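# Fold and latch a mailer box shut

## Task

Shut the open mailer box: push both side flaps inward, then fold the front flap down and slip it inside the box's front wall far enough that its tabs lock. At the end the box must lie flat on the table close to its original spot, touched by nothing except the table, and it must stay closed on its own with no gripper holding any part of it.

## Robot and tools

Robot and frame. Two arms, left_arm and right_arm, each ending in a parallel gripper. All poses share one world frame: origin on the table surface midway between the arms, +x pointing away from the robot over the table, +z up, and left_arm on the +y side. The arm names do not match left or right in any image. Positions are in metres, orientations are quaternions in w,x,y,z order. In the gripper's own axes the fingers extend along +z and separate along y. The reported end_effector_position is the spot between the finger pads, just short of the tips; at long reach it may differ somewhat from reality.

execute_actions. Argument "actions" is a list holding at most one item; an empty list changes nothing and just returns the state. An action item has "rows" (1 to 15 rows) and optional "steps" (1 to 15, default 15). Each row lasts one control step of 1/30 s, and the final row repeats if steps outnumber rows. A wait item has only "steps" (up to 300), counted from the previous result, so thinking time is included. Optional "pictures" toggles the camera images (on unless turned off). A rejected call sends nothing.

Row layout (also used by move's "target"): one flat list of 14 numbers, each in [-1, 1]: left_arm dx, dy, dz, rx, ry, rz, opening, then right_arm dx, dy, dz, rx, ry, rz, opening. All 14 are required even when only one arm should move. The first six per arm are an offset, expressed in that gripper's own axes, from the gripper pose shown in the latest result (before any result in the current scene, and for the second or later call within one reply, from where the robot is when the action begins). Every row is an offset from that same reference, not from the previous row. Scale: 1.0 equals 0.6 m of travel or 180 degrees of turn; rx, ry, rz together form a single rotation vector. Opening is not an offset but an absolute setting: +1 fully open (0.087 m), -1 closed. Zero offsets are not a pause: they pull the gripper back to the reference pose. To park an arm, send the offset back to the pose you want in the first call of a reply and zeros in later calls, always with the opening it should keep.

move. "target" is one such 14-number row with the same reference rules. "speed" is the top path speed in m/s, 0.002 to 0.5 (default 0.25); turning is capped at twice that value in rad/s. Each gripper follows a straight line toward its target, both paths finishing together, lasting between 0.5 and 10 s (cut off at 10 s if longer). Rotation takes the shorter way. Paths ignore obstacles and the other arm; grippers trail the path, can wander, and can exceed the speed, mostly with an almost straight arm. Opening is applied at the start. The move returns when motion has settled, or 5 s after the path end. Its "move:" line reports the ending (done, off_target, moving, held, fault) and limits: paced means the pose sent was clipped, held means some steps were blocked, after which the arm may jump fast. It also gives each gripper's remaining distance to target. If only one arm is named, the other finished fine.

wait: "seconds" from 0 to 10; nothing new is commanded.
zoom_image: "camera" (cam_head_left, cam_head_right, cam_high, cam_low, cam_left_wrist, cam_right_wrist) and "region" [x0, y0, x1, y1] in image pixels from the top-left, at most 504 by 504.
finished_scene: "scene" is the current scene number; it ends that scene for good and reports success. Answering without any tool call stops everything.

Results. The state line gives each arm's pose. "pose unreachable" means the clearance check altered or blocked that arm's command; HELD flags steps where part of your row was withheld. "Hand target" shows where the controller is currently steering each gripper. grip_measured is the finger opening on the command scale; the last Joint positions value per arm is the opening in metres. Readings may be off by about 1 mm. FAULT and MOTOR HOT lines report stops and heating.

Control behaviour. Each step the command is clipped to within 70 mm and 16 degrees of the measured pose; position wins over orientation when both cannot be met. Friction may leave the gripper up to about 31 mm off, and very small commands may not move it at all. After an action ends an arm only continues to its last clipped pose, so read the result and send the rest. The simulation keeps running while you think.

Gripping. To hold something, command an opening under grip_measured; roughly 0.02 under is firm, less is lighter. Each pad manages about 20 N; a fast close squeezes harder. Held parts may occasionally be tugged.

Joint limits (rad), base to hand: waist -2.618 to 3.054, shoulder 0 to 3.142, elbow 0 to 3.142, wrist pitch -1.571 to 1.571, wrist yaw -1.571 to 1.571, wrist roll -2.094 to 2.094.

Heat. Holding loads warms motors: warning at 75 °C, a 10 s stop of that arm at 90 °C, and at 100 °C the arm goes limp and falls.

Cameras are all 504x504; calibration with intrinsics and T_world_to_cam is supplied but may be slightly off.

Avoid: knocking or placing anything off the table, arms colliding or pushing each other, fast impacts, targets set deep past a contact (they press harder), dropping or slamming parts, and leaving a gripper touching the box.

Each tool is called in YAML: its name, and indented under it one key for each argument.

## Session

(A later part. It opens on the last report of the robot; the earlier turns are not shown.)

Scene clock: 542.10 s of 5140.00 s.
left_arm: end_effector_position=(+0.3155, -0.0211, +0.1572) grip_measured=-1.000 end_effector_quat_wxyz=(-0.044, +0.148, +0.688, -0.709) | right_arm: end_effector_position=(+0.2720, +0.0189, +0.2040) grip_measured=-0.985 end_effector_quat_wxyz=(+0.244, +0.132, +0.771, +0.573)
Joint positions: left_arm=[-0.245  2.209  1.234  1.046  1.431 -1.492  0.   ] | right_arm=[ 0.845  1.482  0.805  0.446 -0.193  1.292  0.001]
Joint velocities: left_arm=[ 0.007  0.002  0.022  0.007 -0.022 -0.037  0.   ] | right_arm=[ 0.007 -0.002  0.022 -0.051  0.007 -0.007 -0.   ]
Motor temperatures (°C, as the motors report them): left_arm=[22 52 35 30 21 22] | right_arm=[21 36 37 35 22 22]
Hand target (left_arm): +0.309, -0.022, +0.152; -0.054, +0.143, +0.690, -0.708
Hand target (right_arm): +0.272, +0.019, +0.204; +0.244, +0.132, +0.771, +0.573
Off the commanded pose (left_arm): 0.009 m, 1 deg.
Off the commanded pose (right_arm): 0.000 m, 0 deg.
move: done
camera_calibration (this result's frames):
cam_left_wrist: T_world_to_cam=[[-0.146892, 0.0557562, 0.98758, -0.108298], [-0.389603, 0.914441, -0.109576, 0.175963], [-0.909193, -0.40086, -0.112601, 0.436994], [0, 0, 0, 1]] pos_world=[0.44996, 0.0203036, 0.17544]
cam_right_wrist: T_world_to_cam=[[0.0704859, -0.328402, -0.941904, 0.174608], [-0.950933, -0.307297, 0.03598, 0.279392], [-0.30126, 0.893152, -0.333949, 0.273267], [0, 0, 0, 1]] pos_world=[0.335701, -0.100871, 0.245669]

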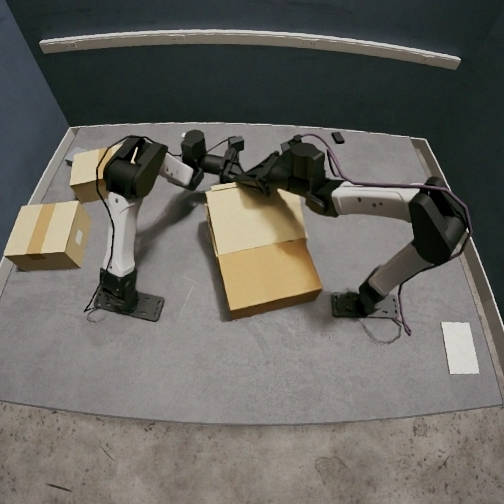

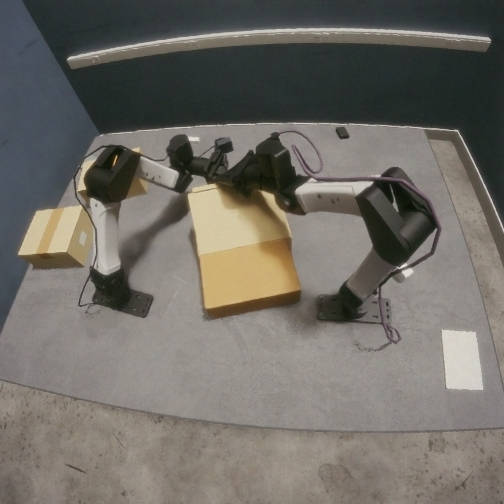

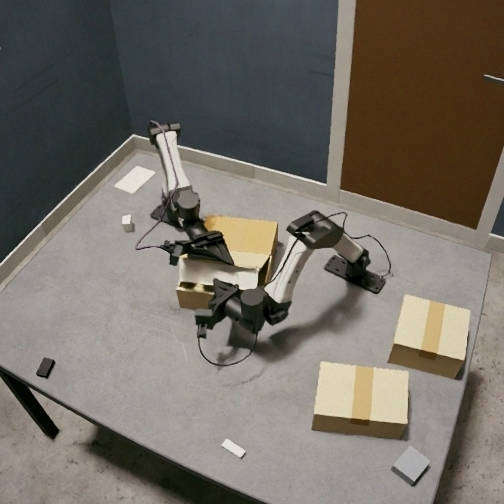

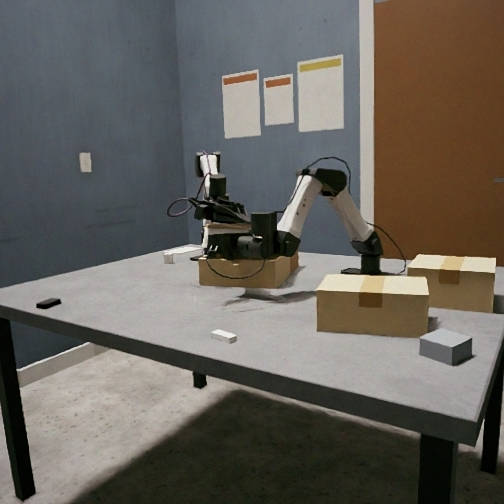

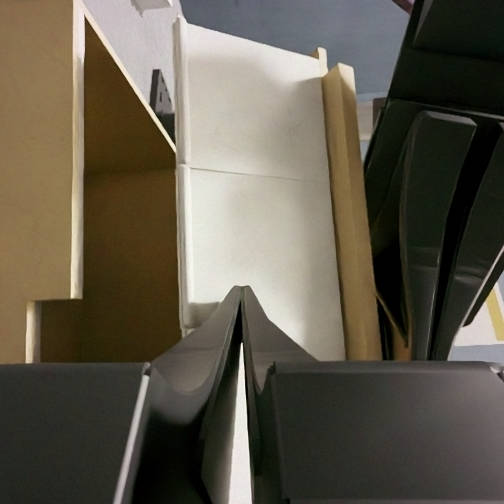

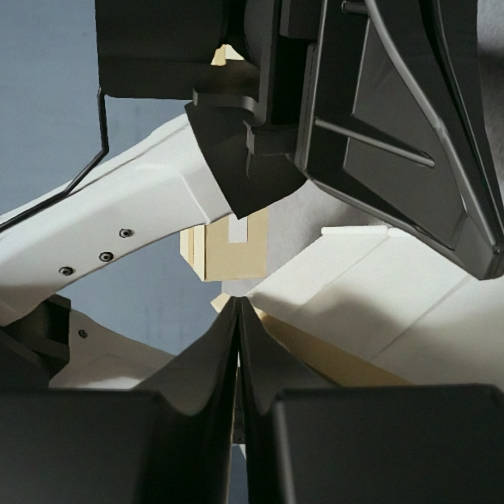

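move:
  target: [0.035,0.063,0.007,0,0,0,-1, 0.032,-0.062,-0.035,0,0,0,-1]
  speed: 0.04

Scene clock: 546.30 s of 5140.00 s.
left_arm: end_effector_position=(+0.3070, -0.0198, +0.1313) grip_measured=-1.000 end_effector_quat_wxyz=(-0.023, +0.159, +0.683, -0.712) | right_arm: end_effector_position=(+0.2515, +0.0008, +0.1618) grip_measured=-0.985 end_effector_quat_wxyz=(+0.239, +0.135, +0.780, +0.563)
Joint positions: left_arm=[-0.249  2.255  1.167  1.189  1.414 -1.476  0.   ] | right_arm=[ 0.854  1.462  0.625  0.578 -0.184  1.292  0.001]
Joint velocities: left_arm=[-0.017  0.002  0.012  0.066 -0.051  0.037  0.   ] | right_arm=[ 0.002  0.012 -0.002  0.051  0.037  0.051 -0.   ]
Motor temperatures (°C, as the motors report them): left_arm=[22 52 35 30 21 22] | right_arm=[21 35 37 35 22 22]
Hand target (left_arm): +0.299, -0.021, +0.117; -0.044, +0.148, +0.688, -0.709
Hand target (right_arm): +0.247, +0.000, +0.169; +0.244, +0.132, +0.771, +0.573
Off the commanded pose (left_arm): 0.016 m, 3 deg.
Off the commanded pose (right_arm): 0.008 m, 2 deg.
move: off_target (left_arm)
camera_calibration (this result's frames):
cam_left_wrist: T_world_to_cam=[[-0.189805, 0.0711325, 0.979242, -0.0694355], [-0.396153, 0.907032, -0.142673, 0.174773], [-0.898352, -0.41501, -0.14398, 0.427417], [0, 0, 0, 1]] pos_world=[0.440029, 0.0237968, 0.154469]
cam_right_wrist: T_world_to_cam=[[0.0534405, -0.349109, -0.935557, 0.133666], [-0.950339, -0.305437, 0.0596909, 0.251906], [-0.306593, 0.885907, -0.348095, 0.272753], [0, 0, 0, 1]] pos_world=[0.315877, -0.118028, 0.20496]

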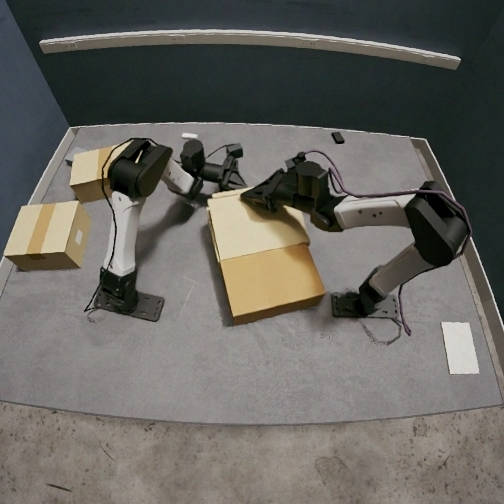

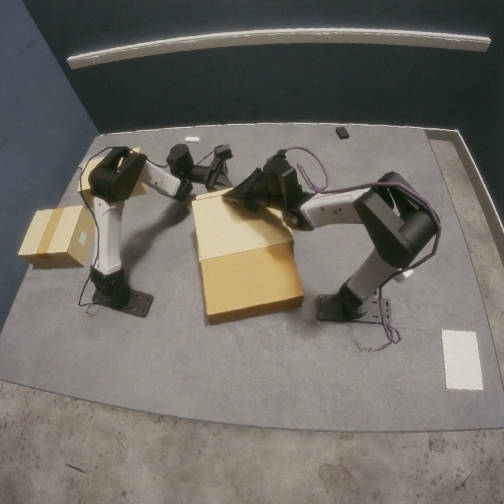

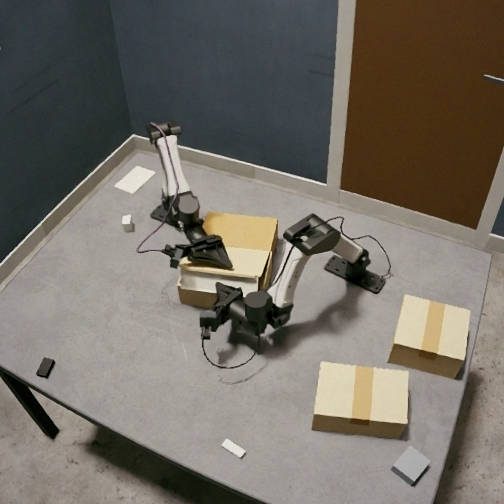

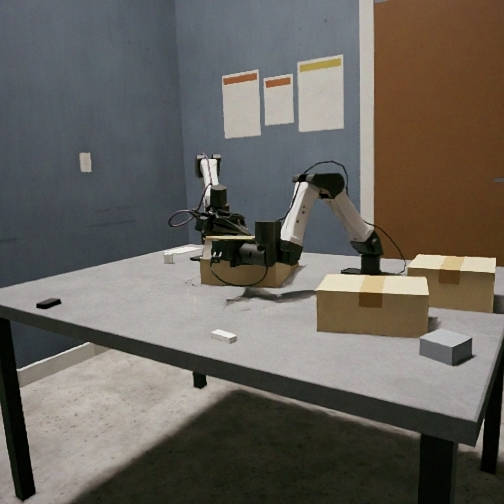

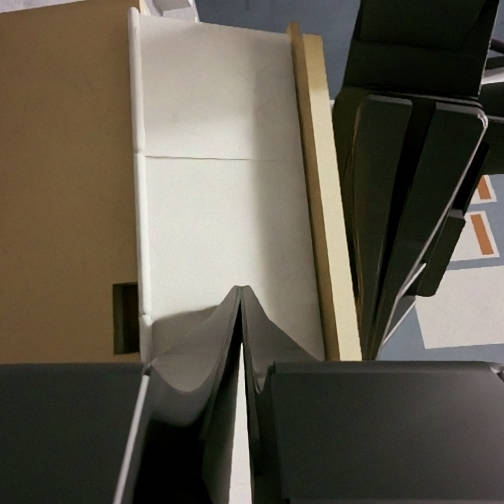

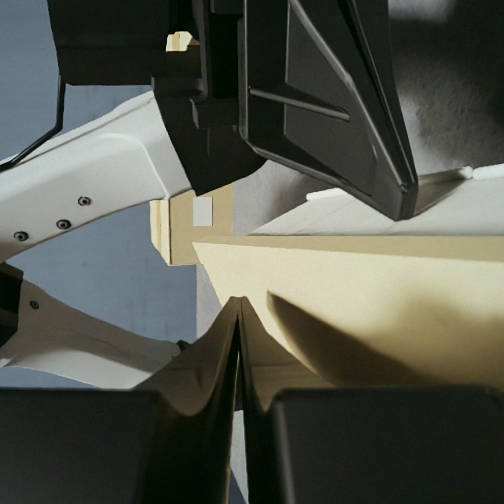

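move:
  target: [-0.075,0.0,-0.02,0,0,0,-1, 0,0,0,0,0,0,-1]
  speed: 0.06

Scene clock: 549.43 s of 5140.00 s.
left_arm: end_effector_position=(+0.3484, -0.0209, +0.1465) grip_measured=-1.000 end_effector_quat_wxyz=(-0.007, +0.173, +0.677, -0.715) | right_arm: end_effector_position=(+0.2516, +0.0009, +0.1621) grip_measured=-0.985 end_effector_quat_wxyz=(+0.239, +0.135, +0.779, +0.563)
Joint positions: left_arm=[-0.216  2.335  1.378  1.146  1.446 -1.518  0.   ] | right_arm=[ 0.854  1.462  0.625  0.579 -0.184  1.292  0.001]
Joint velocities: left_arm=[-0.012  0.032 -0.007 -0.051 -0.051 -0.007  0.   ] | right_arm=[ 0.002  0.007  0.002 -0.022 -0.022  0.022 -0.   ]
Motor temperatures (°C, as the motors report them): left_arm=[22 52 35 30 21 22] | right_arm=[21 35 37 35 22 22]
Hand target (left_arm): +0.352, -0.019, +0.139; -0.023, +0.159, +0.683, -0.713
Hand target (right_arm): +0.252, +0.001, +0.162; +0.239, +0.135, +0.780, +0.563
Off the commanded pose (left_arm): 0.008 m, 3 deg.
Off the commanded pose (right_arm): 0.000 m, 0 deg.
move: off_target (left_arm)
camera_calibration (this result's frames):
cam_left_wrist: T_world_to_cam=[[-0.230554, 0.0893062, 0.968953, -0.0602523], [-0.39076, 0.903462, -0.176248, 0.197267], [-0.891152, -0.419263, -0.1734, 0.468018], [0, 0, 0, 1]] pos_world=[0.480268, 0.0233803, 0.174304]
cam_right_wrist: T_world_to_cam=[[0.05418, -0.348334, -0.935803, 0.133782], [-0.950386, -0.305486, 0.058687, 0.252137], [-0.306318, 0.886195, -0.347603, 0.27266], [0, 0, 0, 1]] pos_world=[0.3159, -0.118004, 0.205173]

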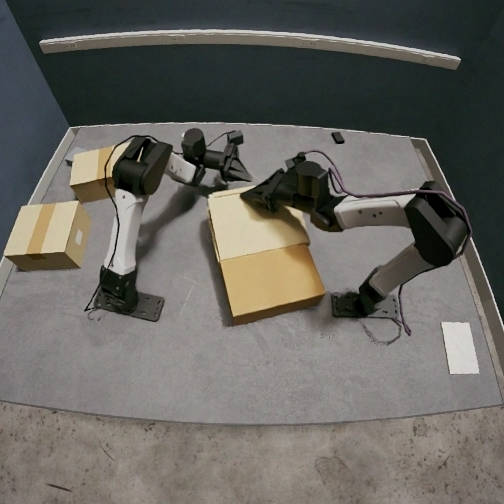

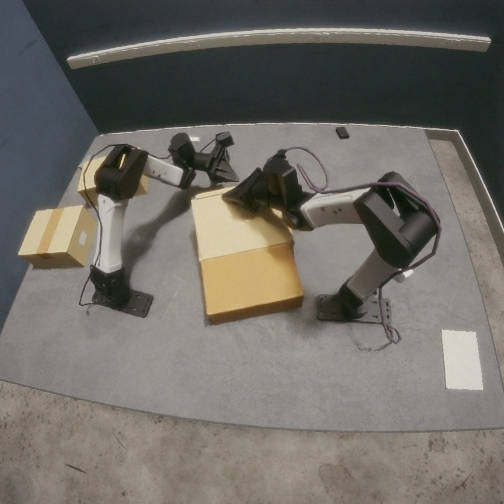

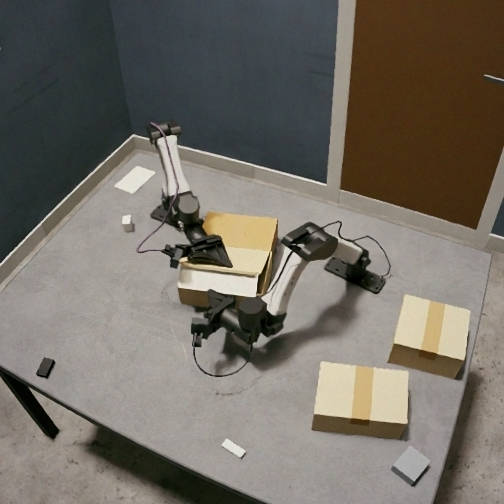

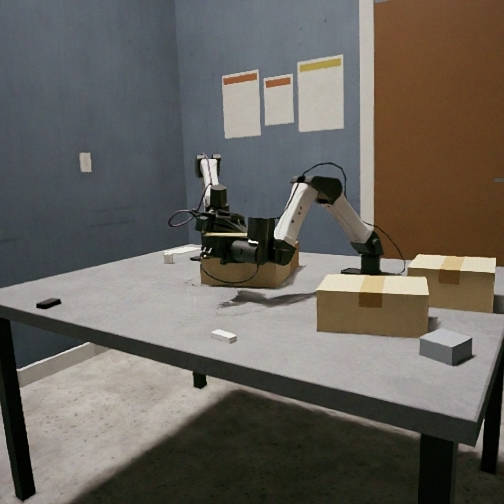

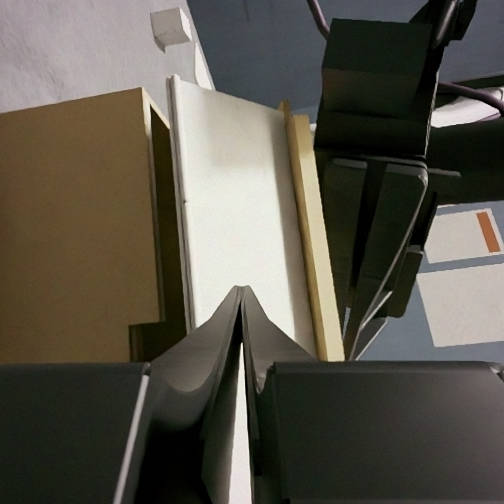

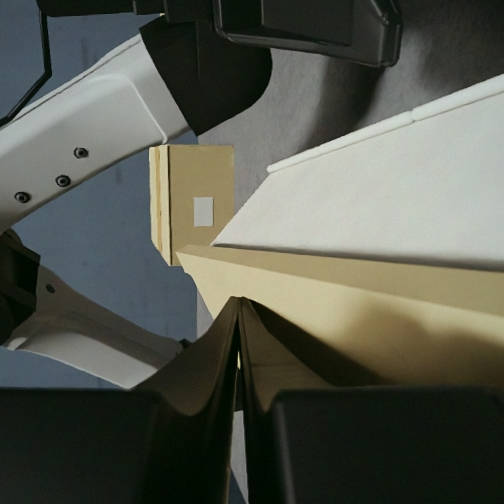

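move:
  target: [0,0,0,0,0,0,-1, -0.013,0.055,-0.014,0,0,0,-1]
  speed: 0.06

move:
  target: [0.107,-0.003,0.062,0,0,0,-1, 0,0,0,0,0,0,-1]
  speed: 0.05

Scene clock: 553.17 s of 5140.00 s.
left_arm: end_effector_position=(+0.3481, -0.0207, +0.1461) grip_measured=-1.000 end_effector_quat_wxyz=(-0.010, +0.172, +0.678, -0.715) | right_arm: end_effector_position=(+0.2509, +0.0002, +0.1829) grip_measured=-0.985 end_effector_quat_wxyz=(+0.234, +0.137, +0.785, +0.556)
Joint positions: left_arm=[-0.216  2.335  1.378  1.141  1.448 -1.518  0.   ] | right_arm=[ 0.854  1.401  0.693  0.428 -0.184  1.292  0.001]
Joint velocities: left_arm=[-0.002 -0.012  0.017  0.022  0.081 -0.007  0.   ] | right_arm=[-0.007  0.002 -0.002  0.007 -0.022  0.051 -0.   ]
Motor temperatures (°C, as the motors report them): left_arm=[22 52 35 30 21 22] | right_arm=[21 35 37 35 22 22]
Hand target (left_arm): +0.348, -0.021, +0.146; -0.007, +0.173, +0.677, -0.715
Hand target (right_arm): +0.252, +0.001, +0.197; +0.239, +0.135, +0.779, +0.564
Off the commanded pose (left_arm): 0.000 m, 0 deg.
Off the commanded pose (right_arm): 0.014 m, 1 deg.
move: off_target (right_arm)
camera_calibration (this result's frames):
cam_left_wrist: T_world_to_cam=[[-0.226058, 0.0876172, 0.970165, -0.0617828], [-0.389844, 0.904574, -0.172531, 0.196136], [-0.892703, -0.417216, -0.170329, 0.467923], [0, 0, 0, 1]] pos_world=[0.480212, 0.0232184, 0.17348]
cam_right_wrist: T_world_to_cam=[[0.0401644, -0.363014, -0.930918, 0.155688], [-0.949362, -0.304413, 0.0777467, 0.246307], [-0.311607, 0.880655, -0.356858, 0.283344], [0, 0, 0, 1]] pos_world=[0.315873, -0.118032, 0.226897]

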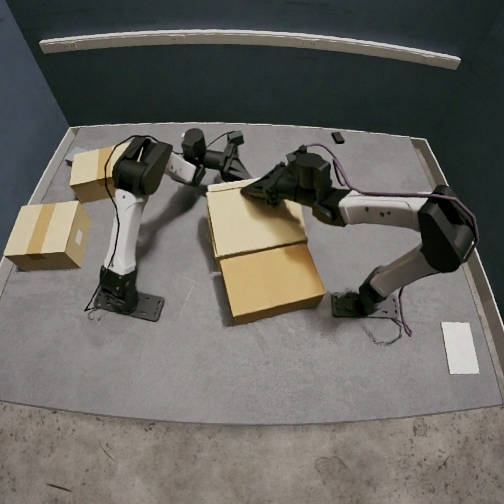

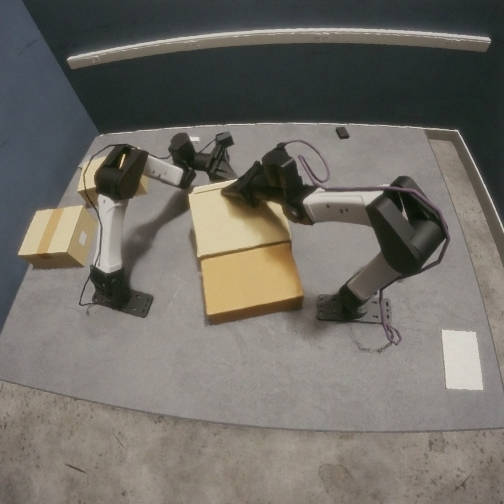

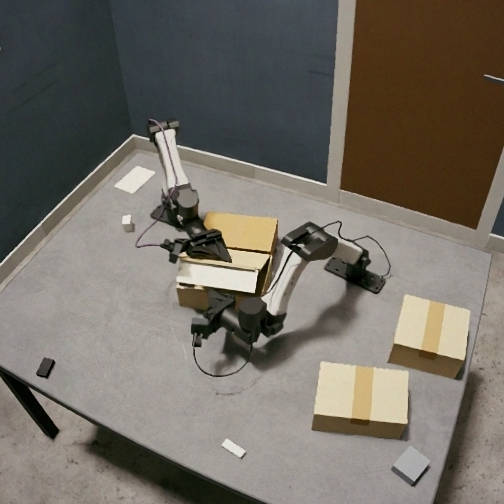

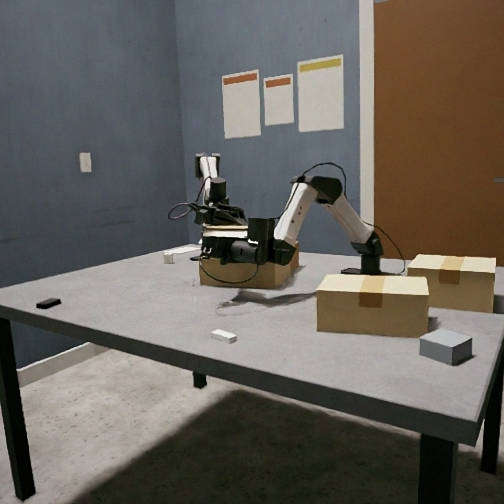

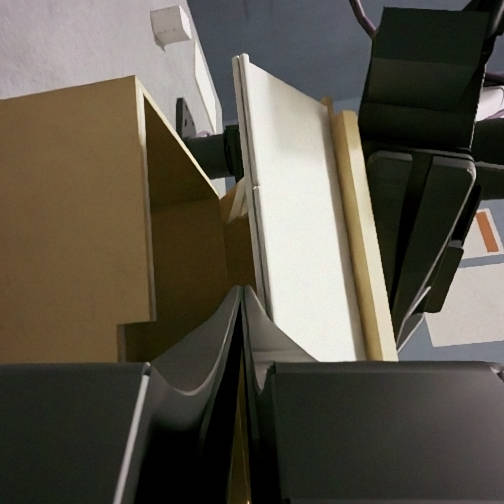

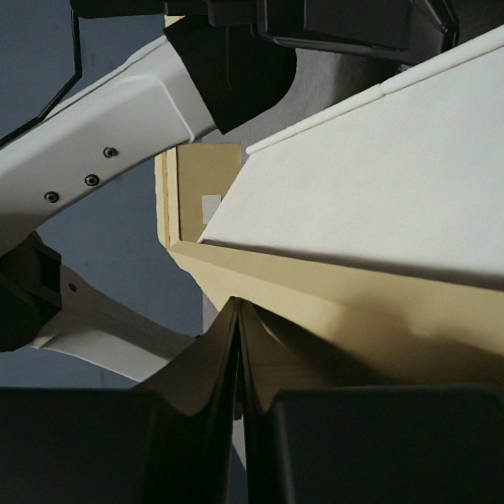

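Scene clock: 554.97 s of 5140.00 s.
left_arm: end_effector_position=(+0.2861, -0.0363, +0.1278) grip_measured=-1.000 end_effector_quat_wxyz=(-0.015, +0.162, +0.683, -0.712) | right_arm: end_effector_position=(+0.2515, +0.0028, +0.1924) grip_measured=-0.985 end_effector_quat_wxyz=(+0.241, +0.130, +0.774, +0.571)
Joint positions: left_arm=[-0.306  2.221  1.1    1.189  1.35  -1.424  0.   ] | right_arm=[ 0.854  1.401  0.693  0.469 -0.192  1.292  0.001]
Joint velocities: left_arm=[ 0.007 -0.002  0.007 -0.007  0.007  0.007  0.   ] | right_arm=[ 0.012  0.002 -0.007  0.007  0.037 -0.037 -0.001]
Motor temperatures (°C, as the motors report them): left_arm=[22 53 35 30 21 22] | right_arm=[21 35 37 35 22 22]
Hand target (left_arm): +0.278, -0.041, +0.136; -0.010, +0.172, +0.677, -0.716
Hand target (right_arm): +0.251, +0.000, +0.183; +0.235, +0.137, +0.785, +0.556
Off the commanded pose (left_arm): 0.011 m, 1 deg.
Off the commanded pose (right_arm): 0.010 m, 2 deg.
move: off_target (left_arm)
camera_calibration (this result's frames):
cam_left_wrist: T_world_to_cam=[[-0.207148, 0.073099, 0.975575, -0.0632999], [-0.400347, 0.90355, -0.15271, 0.183346], [-0.892643, -0.422202, -0.157904, 0.40114], [0, 0, 0, 1]] pos_world=[0.418364, 0.00832695, 0.153094]
cam_right_wrist: T_world_to_cam=[[0.0682336, -0.33374, -0.940192, 0.160064], [-0.948445, -0.314059, 0.042649, 0.253535], [-0.309509, 0.888811, -0.337964, 0.280382], [0, 0, 0, 1]] pos_world=[0.316323, -0.116162, 0.234437]

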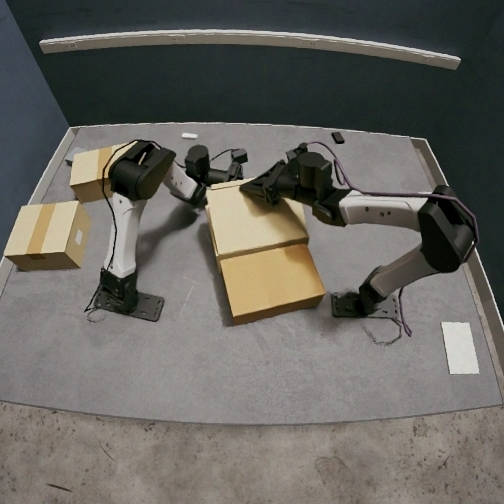

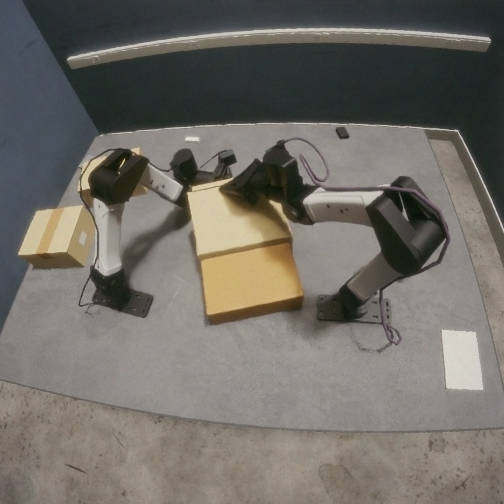

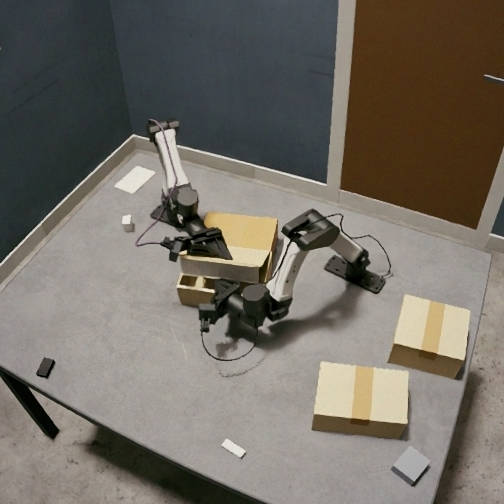

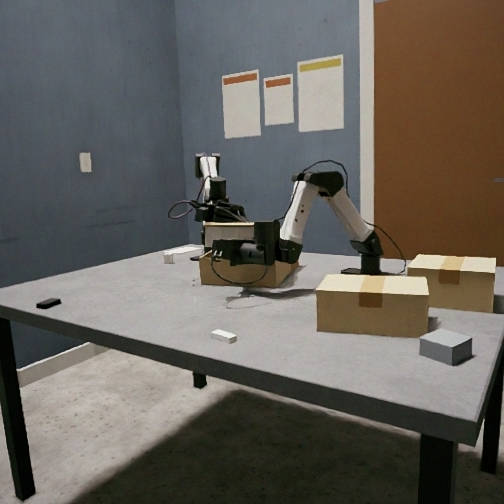

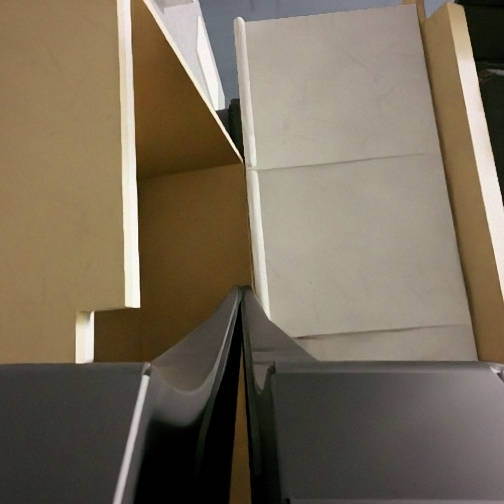

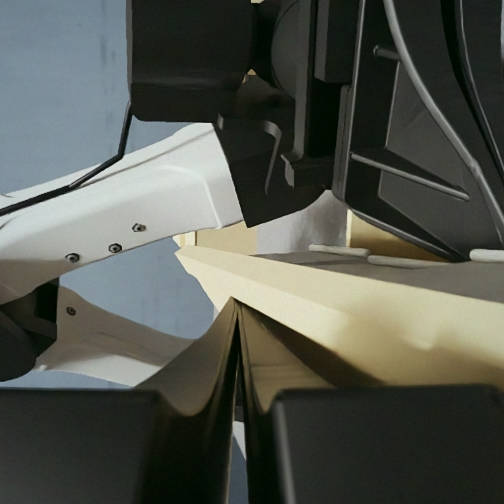

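move:
  target: [-0.1,0.018,-0.05,0,0,0,-1, 0,-0.01,0,0,0,0,-1]
  speed: 0.07

move:
  target: [-0.008,-0.04,0,0,0,0,-1, 0,0,0,0,0,0,-1]
  speed: 0.07

Scene clock: 558.90 s of 5140.00 s.
left_arm: end_effector_position=(+0.3487, -0.0231, +0.1351) grip_measured=-1.000 end_effector_quat_wxyz=(+0.001, +0.176, +0.677, -0.714) | right_arm: end_effector_position=(+0.2517, +0.0032, +0.1939) grip_measured=-0.985 end_effector_quat_wxyz=(+0.242, +0.129, +0.772, +0.573)
Joint positions: left_arm=[-0.219  2.35   1.369  1.133  1.433 -1.465  0.   ] | right_arm=[ 0.854  1.401  0.693  0.476 -0.193  1.292  0.001]
Joint velocities: left_arm=[ 0.002  0.002  0.017  0.022 -0.037 -0.037  0.   ] | right_arm=[-0.022 -0.017  0.002 -0.022  0.037 -0.022  0.001]
Motor temperatures (°C, as the motors report them): left_arm=[22 53 35 31 21 22] | right_arm=[21 35 37 35 22 22]
Hand target (left_arm): +0.352, -0.021, +0.128; -0.014, +0.162, +0.683, -0.712
Hand target (right_arm): +0.252, +0.001, +0.187; +0.241, +0.130, +0.774, +0.571
Off the commanded pose (left_arm): 0.007 m, 2 deg.
Off the commanded pose (right_arm): 0.008 m, 0 deg.
move: done
camera_calibration (this result's frames):
cam_left_wrist: T_world_to_cam=[[-0.24604, 0.0880564, 0.965251, -0.0431379], [-0.396834, 0.899422, -0.183203, 0.200381], [-0.8843, -0.42812, -0.18635, 0.46461], [0, 0, 0, 1]] pos_world=[0.479759, 0.0224804, 0.16493]
cam_right_wrist: T_world_to_cam=[[0.0728197, -0.3289, -0.941553, 0.160765], [-0.948395, -0.314964, 0.0366732, 0.254914], [-0.308617, 0.890294, -0.334862, 0.279809], [0, 0, 0, 1]] pos_world=[0.316406, -0.115948, 0.235717]

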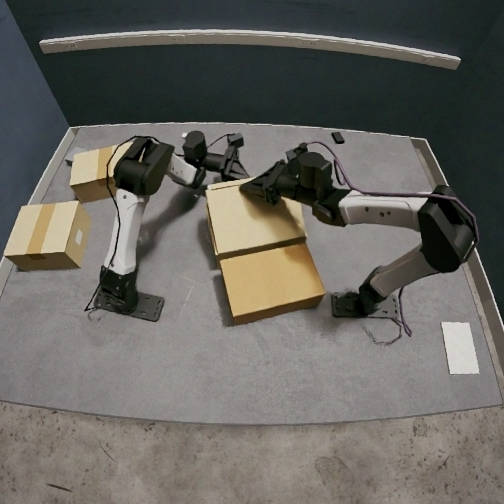

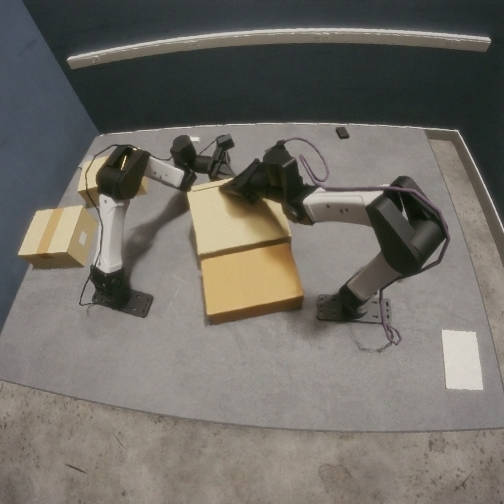

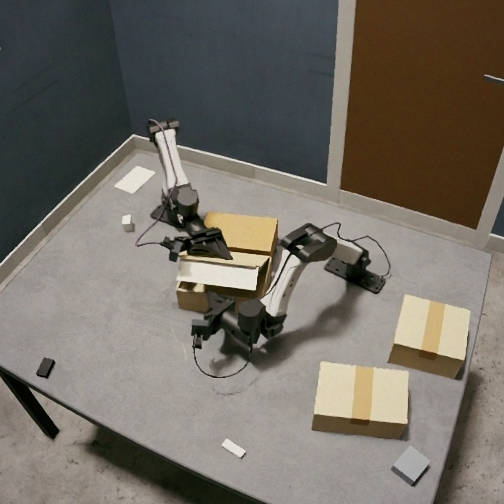

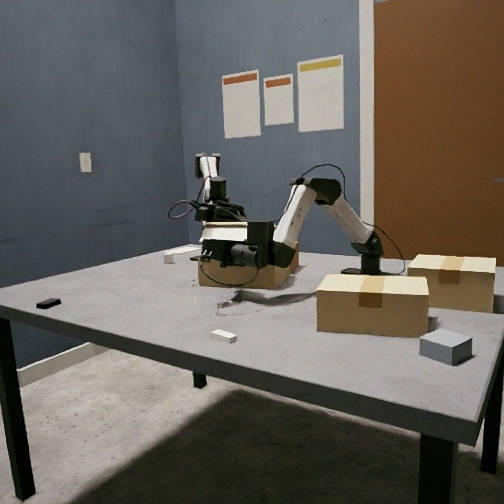

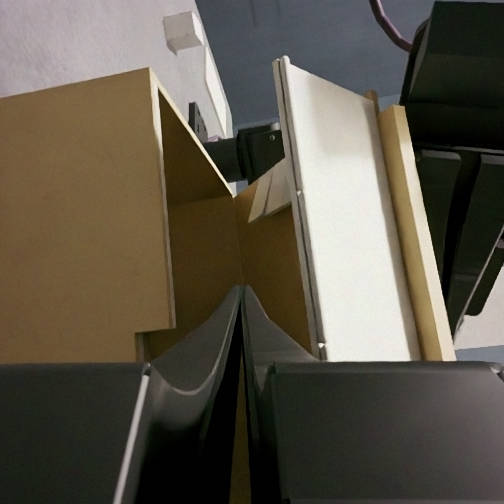

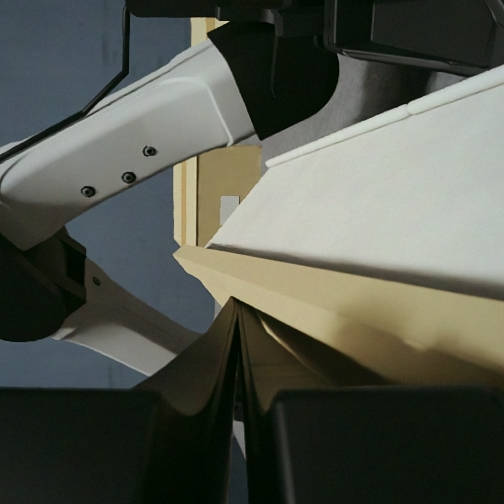

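Scene clock: 559.63 s of 5140.00 s.
left_arm: end_effector_position=(+0.3469, -0.0223, +0.1593) grip_measured=-1.000 end_effector_quat_wxyz=(+0.012, +0.186, +0.672, -0.716) | right_arm: end_effector_position=(+0.2517, +0.0032, +0.1939) grip_measured=-0.985 end_effector_quat_wxyz=(+0.242, +0.129, +0.772, +0.573)
Joint positions: left_arm=[-0.219  2.294  1.369  1.124  1.433 -1.481  0.   ] | right_arm=[ 0.854  1.401  0.693  0.476 -0.193  1.292  0.001]
Joint velocities: left_arm=[-0.007  0.012 -0.007 -0.051  0.007  0.022  0.   ] | right_arm=[-0.002  0.002  0.007  0.051 -0.007 -0.007 -0.   ]
Motor temperatures (°C, as the motors report them): left_arm=[22 53 35 31 21 22] | right_arm=[21 35 37 35 22 22]
Hand target (left_arm): +0.348, -0.022, +0.160; +0.001, +0.175, +0.676, -0.715
Hand target (right_arm): +0.252, +0.003, +0.194; +0.242, +0.129, +0.772, +0.573
Off the commanded pose (left_arm): 0.001 m, 2 deg.
Off the commanded pose (right_arm): 0.000 m, 0 deg.
move: done
camera_calibration (this result's frames):
cam_left_wrist: T_world_to_cam=[[-0.272834, 0.101399, 0.956703, -0.056019], [-0.391042, 0.89689, -0.206578, 0.205038], [-0.879004, -0.430472, -0.205051, 0.468863], [0, 0, 0, 1]] pos_world=[0.477027, 0.0236161, 0.192091]
cam_right_wrist: T_world_to_cam=[[0.0728197, -0.3289, -0.941553, 0.160765], [-0.948395, -0.314964, 0.0366732, 0.254914], [-0.308617, 0.890294, -0.334862, 0.279809], [0, 0, 0, 1]] pos_world=[0.316406, -0.115948, 0.235717]

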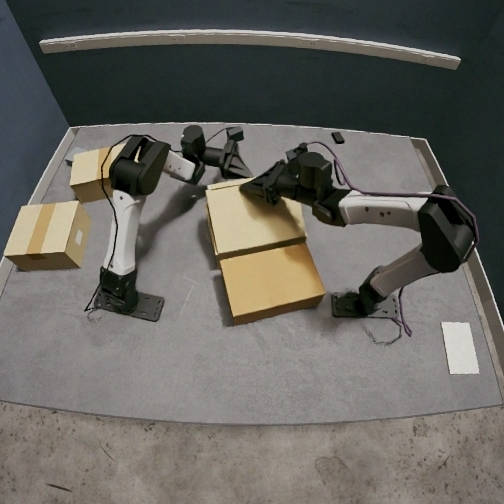

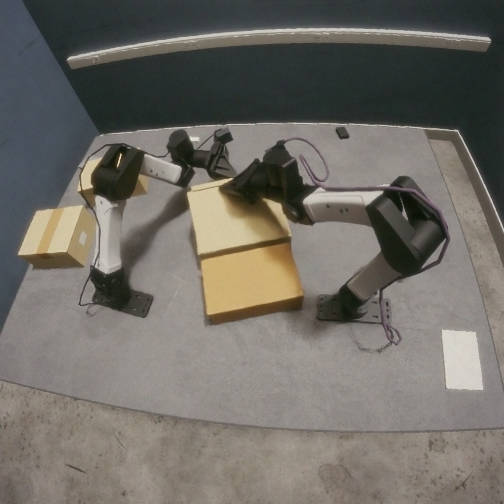

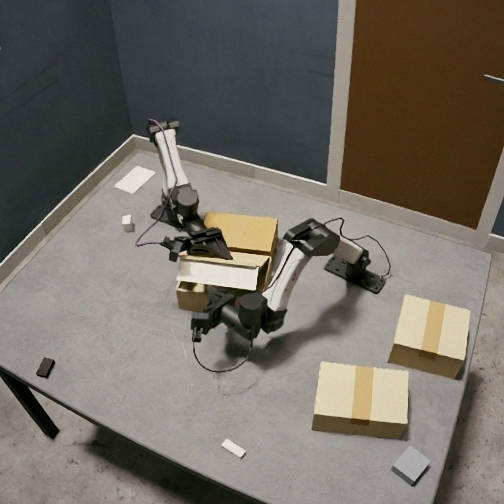

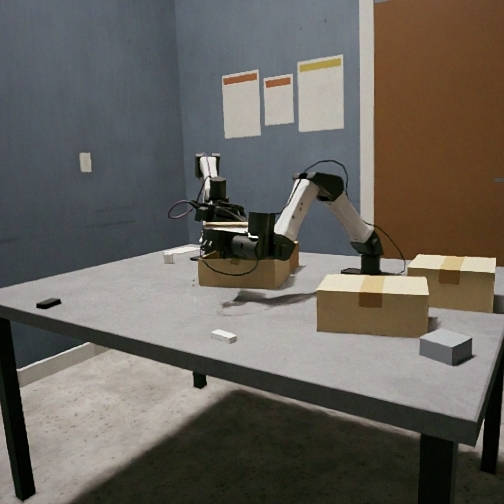

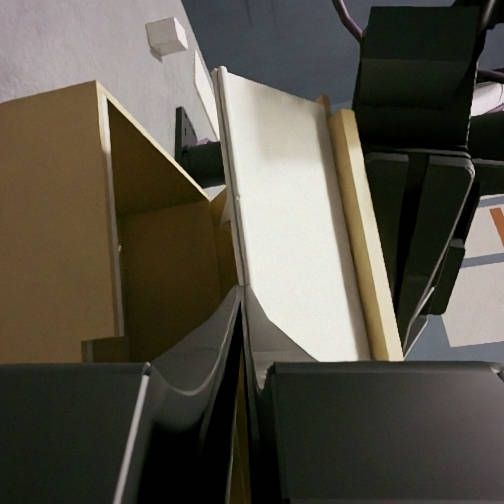

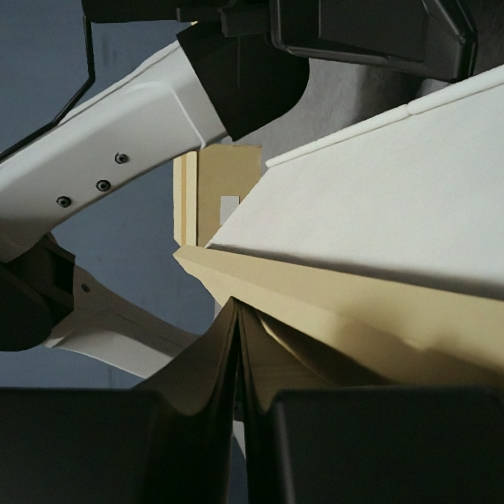

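move:
  target: [0.094,-0.032,0.052,0,0,0,-1, 0,0,0,0,0,0,-1]
  speed: 0.05

Scene clock: 563.23 s of 5140.00 s.
left_arm: end_effector_position=(+0.2910, -0.0363, +0.1663) grip_measured=-1.000 end_effector_quat_wxyz=(+0.017, +0.181, +0.672, -0.718) | right_arm: end_effector_position=(+0.2516, +0.0033, +0.1940) grip_measured=-0.985 end_effector_quat_wxyz=(+0.242, +0.129, +0.772, +0.573)
Joint positions: left_arm=[-0.301  2.128  1.123  1.137  1.339 -1.413  0.   ] | right_arm=[ 0.854  1.401  0.693  0.476 -0.193  1.292  0.001]
Joint velocities: left_arm=[ 0.017 -0.017 -0.022  0.095 -0.007 -0.125  0.   ] | right_arm=[ 0.017 -0.007  0.002 -0.022 -0.066 -0.007 -0.001]
Motor temperatures (°C, as the motors report them): left_arm=[22 54 35 30 21 22] | right_arm=[21 35 37 35 22 22]
Hand target (left_arm): +0.282, -0.038, +0.165; +0.012, +0.185, +0.671, -0.717
Hand target (right_arm): +0.252, +0.003, +0.194; +0.242, +0.129, +0.772, +0.573
Off the commanded pose (left_arm): 0.010 m, 1 deg.
Off the commanded pose (right_arm): 0.000 m, 0 deg.
move: done
camera_calibration (this result's frames):
cam_left_wrist: T_world_to_cam=[[-0.274352, 0.100997, 0.956311, -0.0760885], [-0.40326, 0.89072, -0.209759, 0.201036], [-0.87299, -0.44319, -0.203643, 0.412698], [0, 0, 0, 1]] pos_world=[0.420476, 0.0115213, 0.198976]
cam_right_wrist: T_world_to_cam=[[0.0729443, -0.328731, -0.941602, 0.160779], [-0.948156, -0.315673, 0.0367553, 0.254733], [-0.309321, 0.890105, -0.334715, 0.27988], [0, 0, 0, 1]] pos_world=[0.316372, -0.115857, 0.235708]

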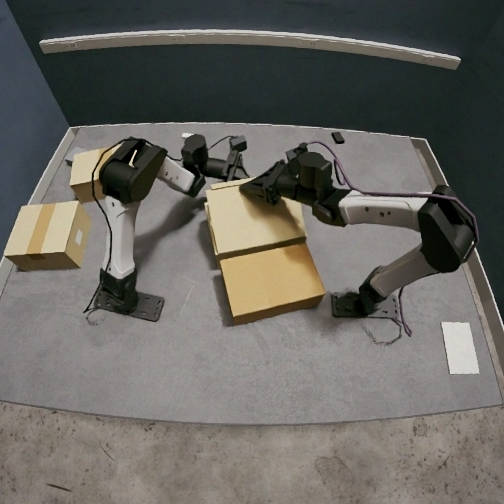

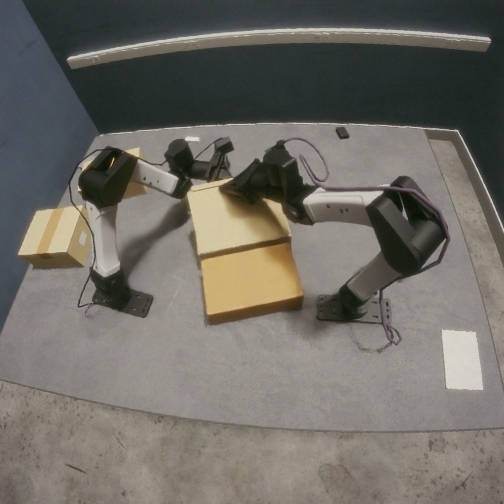

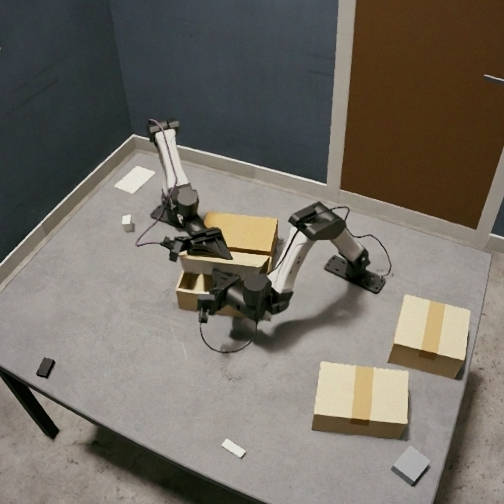

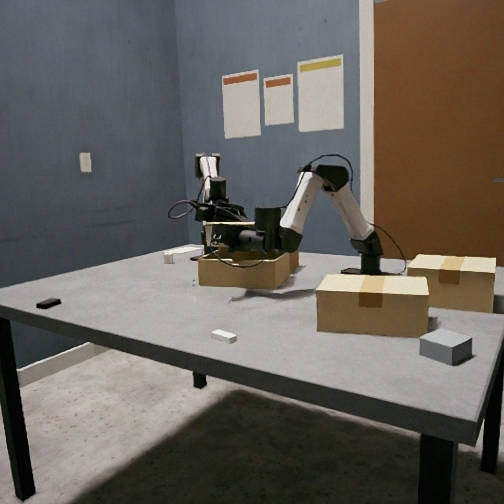

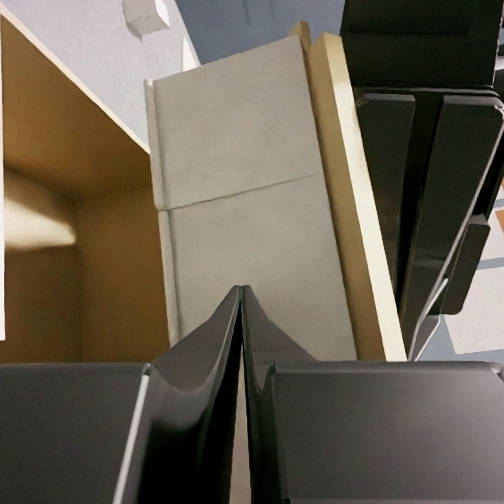

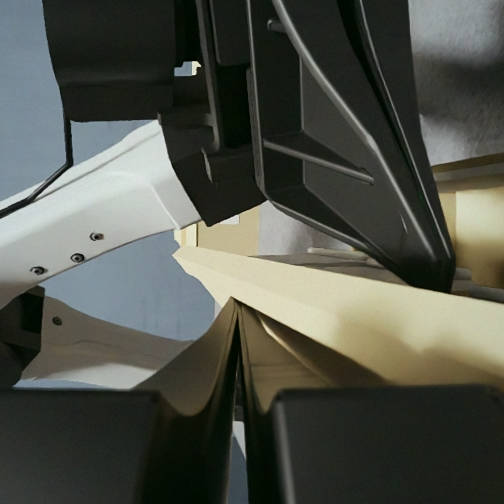

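move:
  target: [0.013,0.1,-0.007,0,0,0,-1, -0.002,-0.095,0.047,0,0,0,-1]
  speed: 0.04

Scene clock: 567.67 s of 5140.00 s.
left_arm: end_effector_position=(+0.3029, -0.0352, +0.1172) grip_measured=-1.000 end_effector_quat_wxyz=(+0.036, +0.182, +0.669, -0.720) | right_arm: end_effector_position=(+0.2676, +0.0125, +0.1443) grip_measured=-0.985 end_effector_quat_wxyz=(+0.236, +0.125, +0.771, +0.578)
Joint positions: left_arm=[-0.286  2.291  1.134  1.317  1.329 -1.41   0.   ] | right_arm=[ 0.827  1.614  0.642  0.744 -0.234  1.29   0.001]
Joint velocities: left_arm=[-0.002  0.017  0.022  0.095 -0.037 -0.081  0.   ] | right_arm=[ 0.002 -0.012 -0.022  0.11  -0.081 -0.051 -0.   ]
Motor temperatures (°C, as the motors report them): left_arm=[22 54 35 31 21 22] | right_arm=[21 34 37 35 22 22]
Hand target (left_arm): +0.299, -0.036, +0.106; +0.018, +0.181, +0.673, -0.717
Hand target (right_arm): +0.271, +0.008, +0.135; +0.241, +0.129, +0.772, +0.573
Off the commanded pose (left_arm): 0.011 m, 2 deg.
Off the commanded pose (right_arm): 0.012 m, 1 deg.
move: off_target (left_arm, right_arm)
camera_calibration (this result's frames):
cam_left_wrist: T_world_to_cam=[[-0.301511, 0.107127, 0.947425, -0.0164666], [-0.419107, 0.877633, -0.232614, 0.201615], [-0.856411, -0.467208, -0.219718, 0.409596], [0, 0, 0, 1]] pos_world=[0.430316, 0.0161867, 0.152495]
cam_right_wrist: T_world_to_cam=[[0.0753657, -0.319748, -0.9445, 0.115538], [-0.943739, -0.328728, 0.0359814, 0.273711], [-0.321988, 0.88865, -0.326534, 0.26222], [0, 0, 0, 1]] pos_world=[0.334036, -0.106103, 0.184901]

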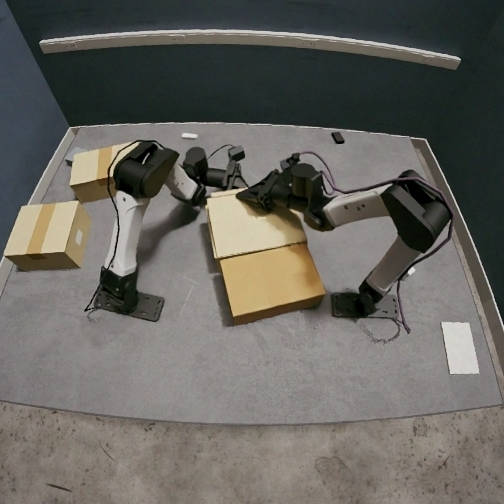

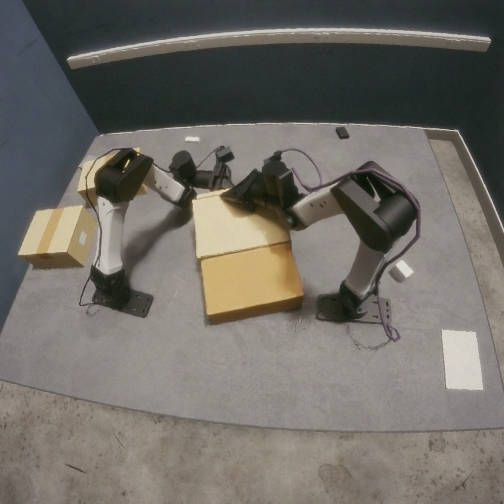

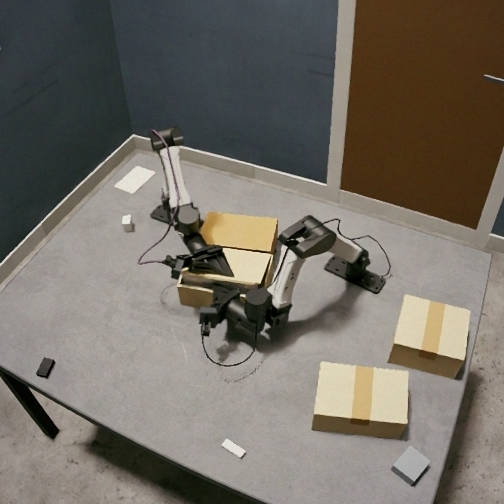

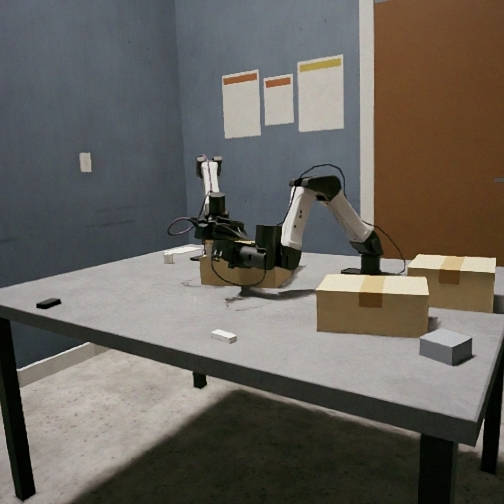

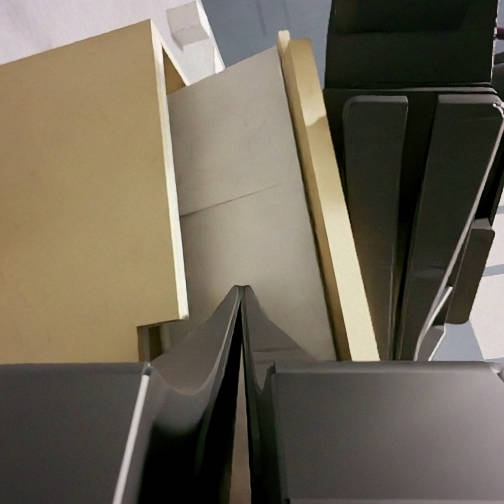

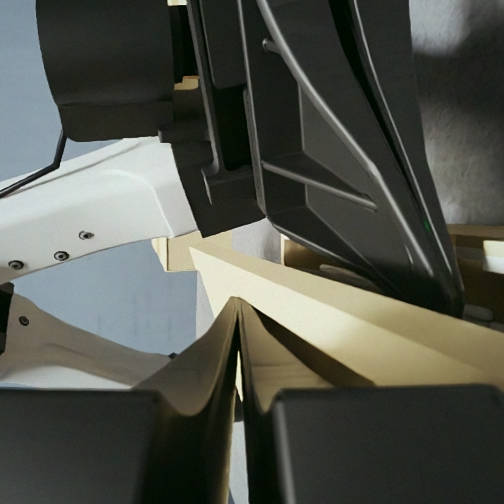

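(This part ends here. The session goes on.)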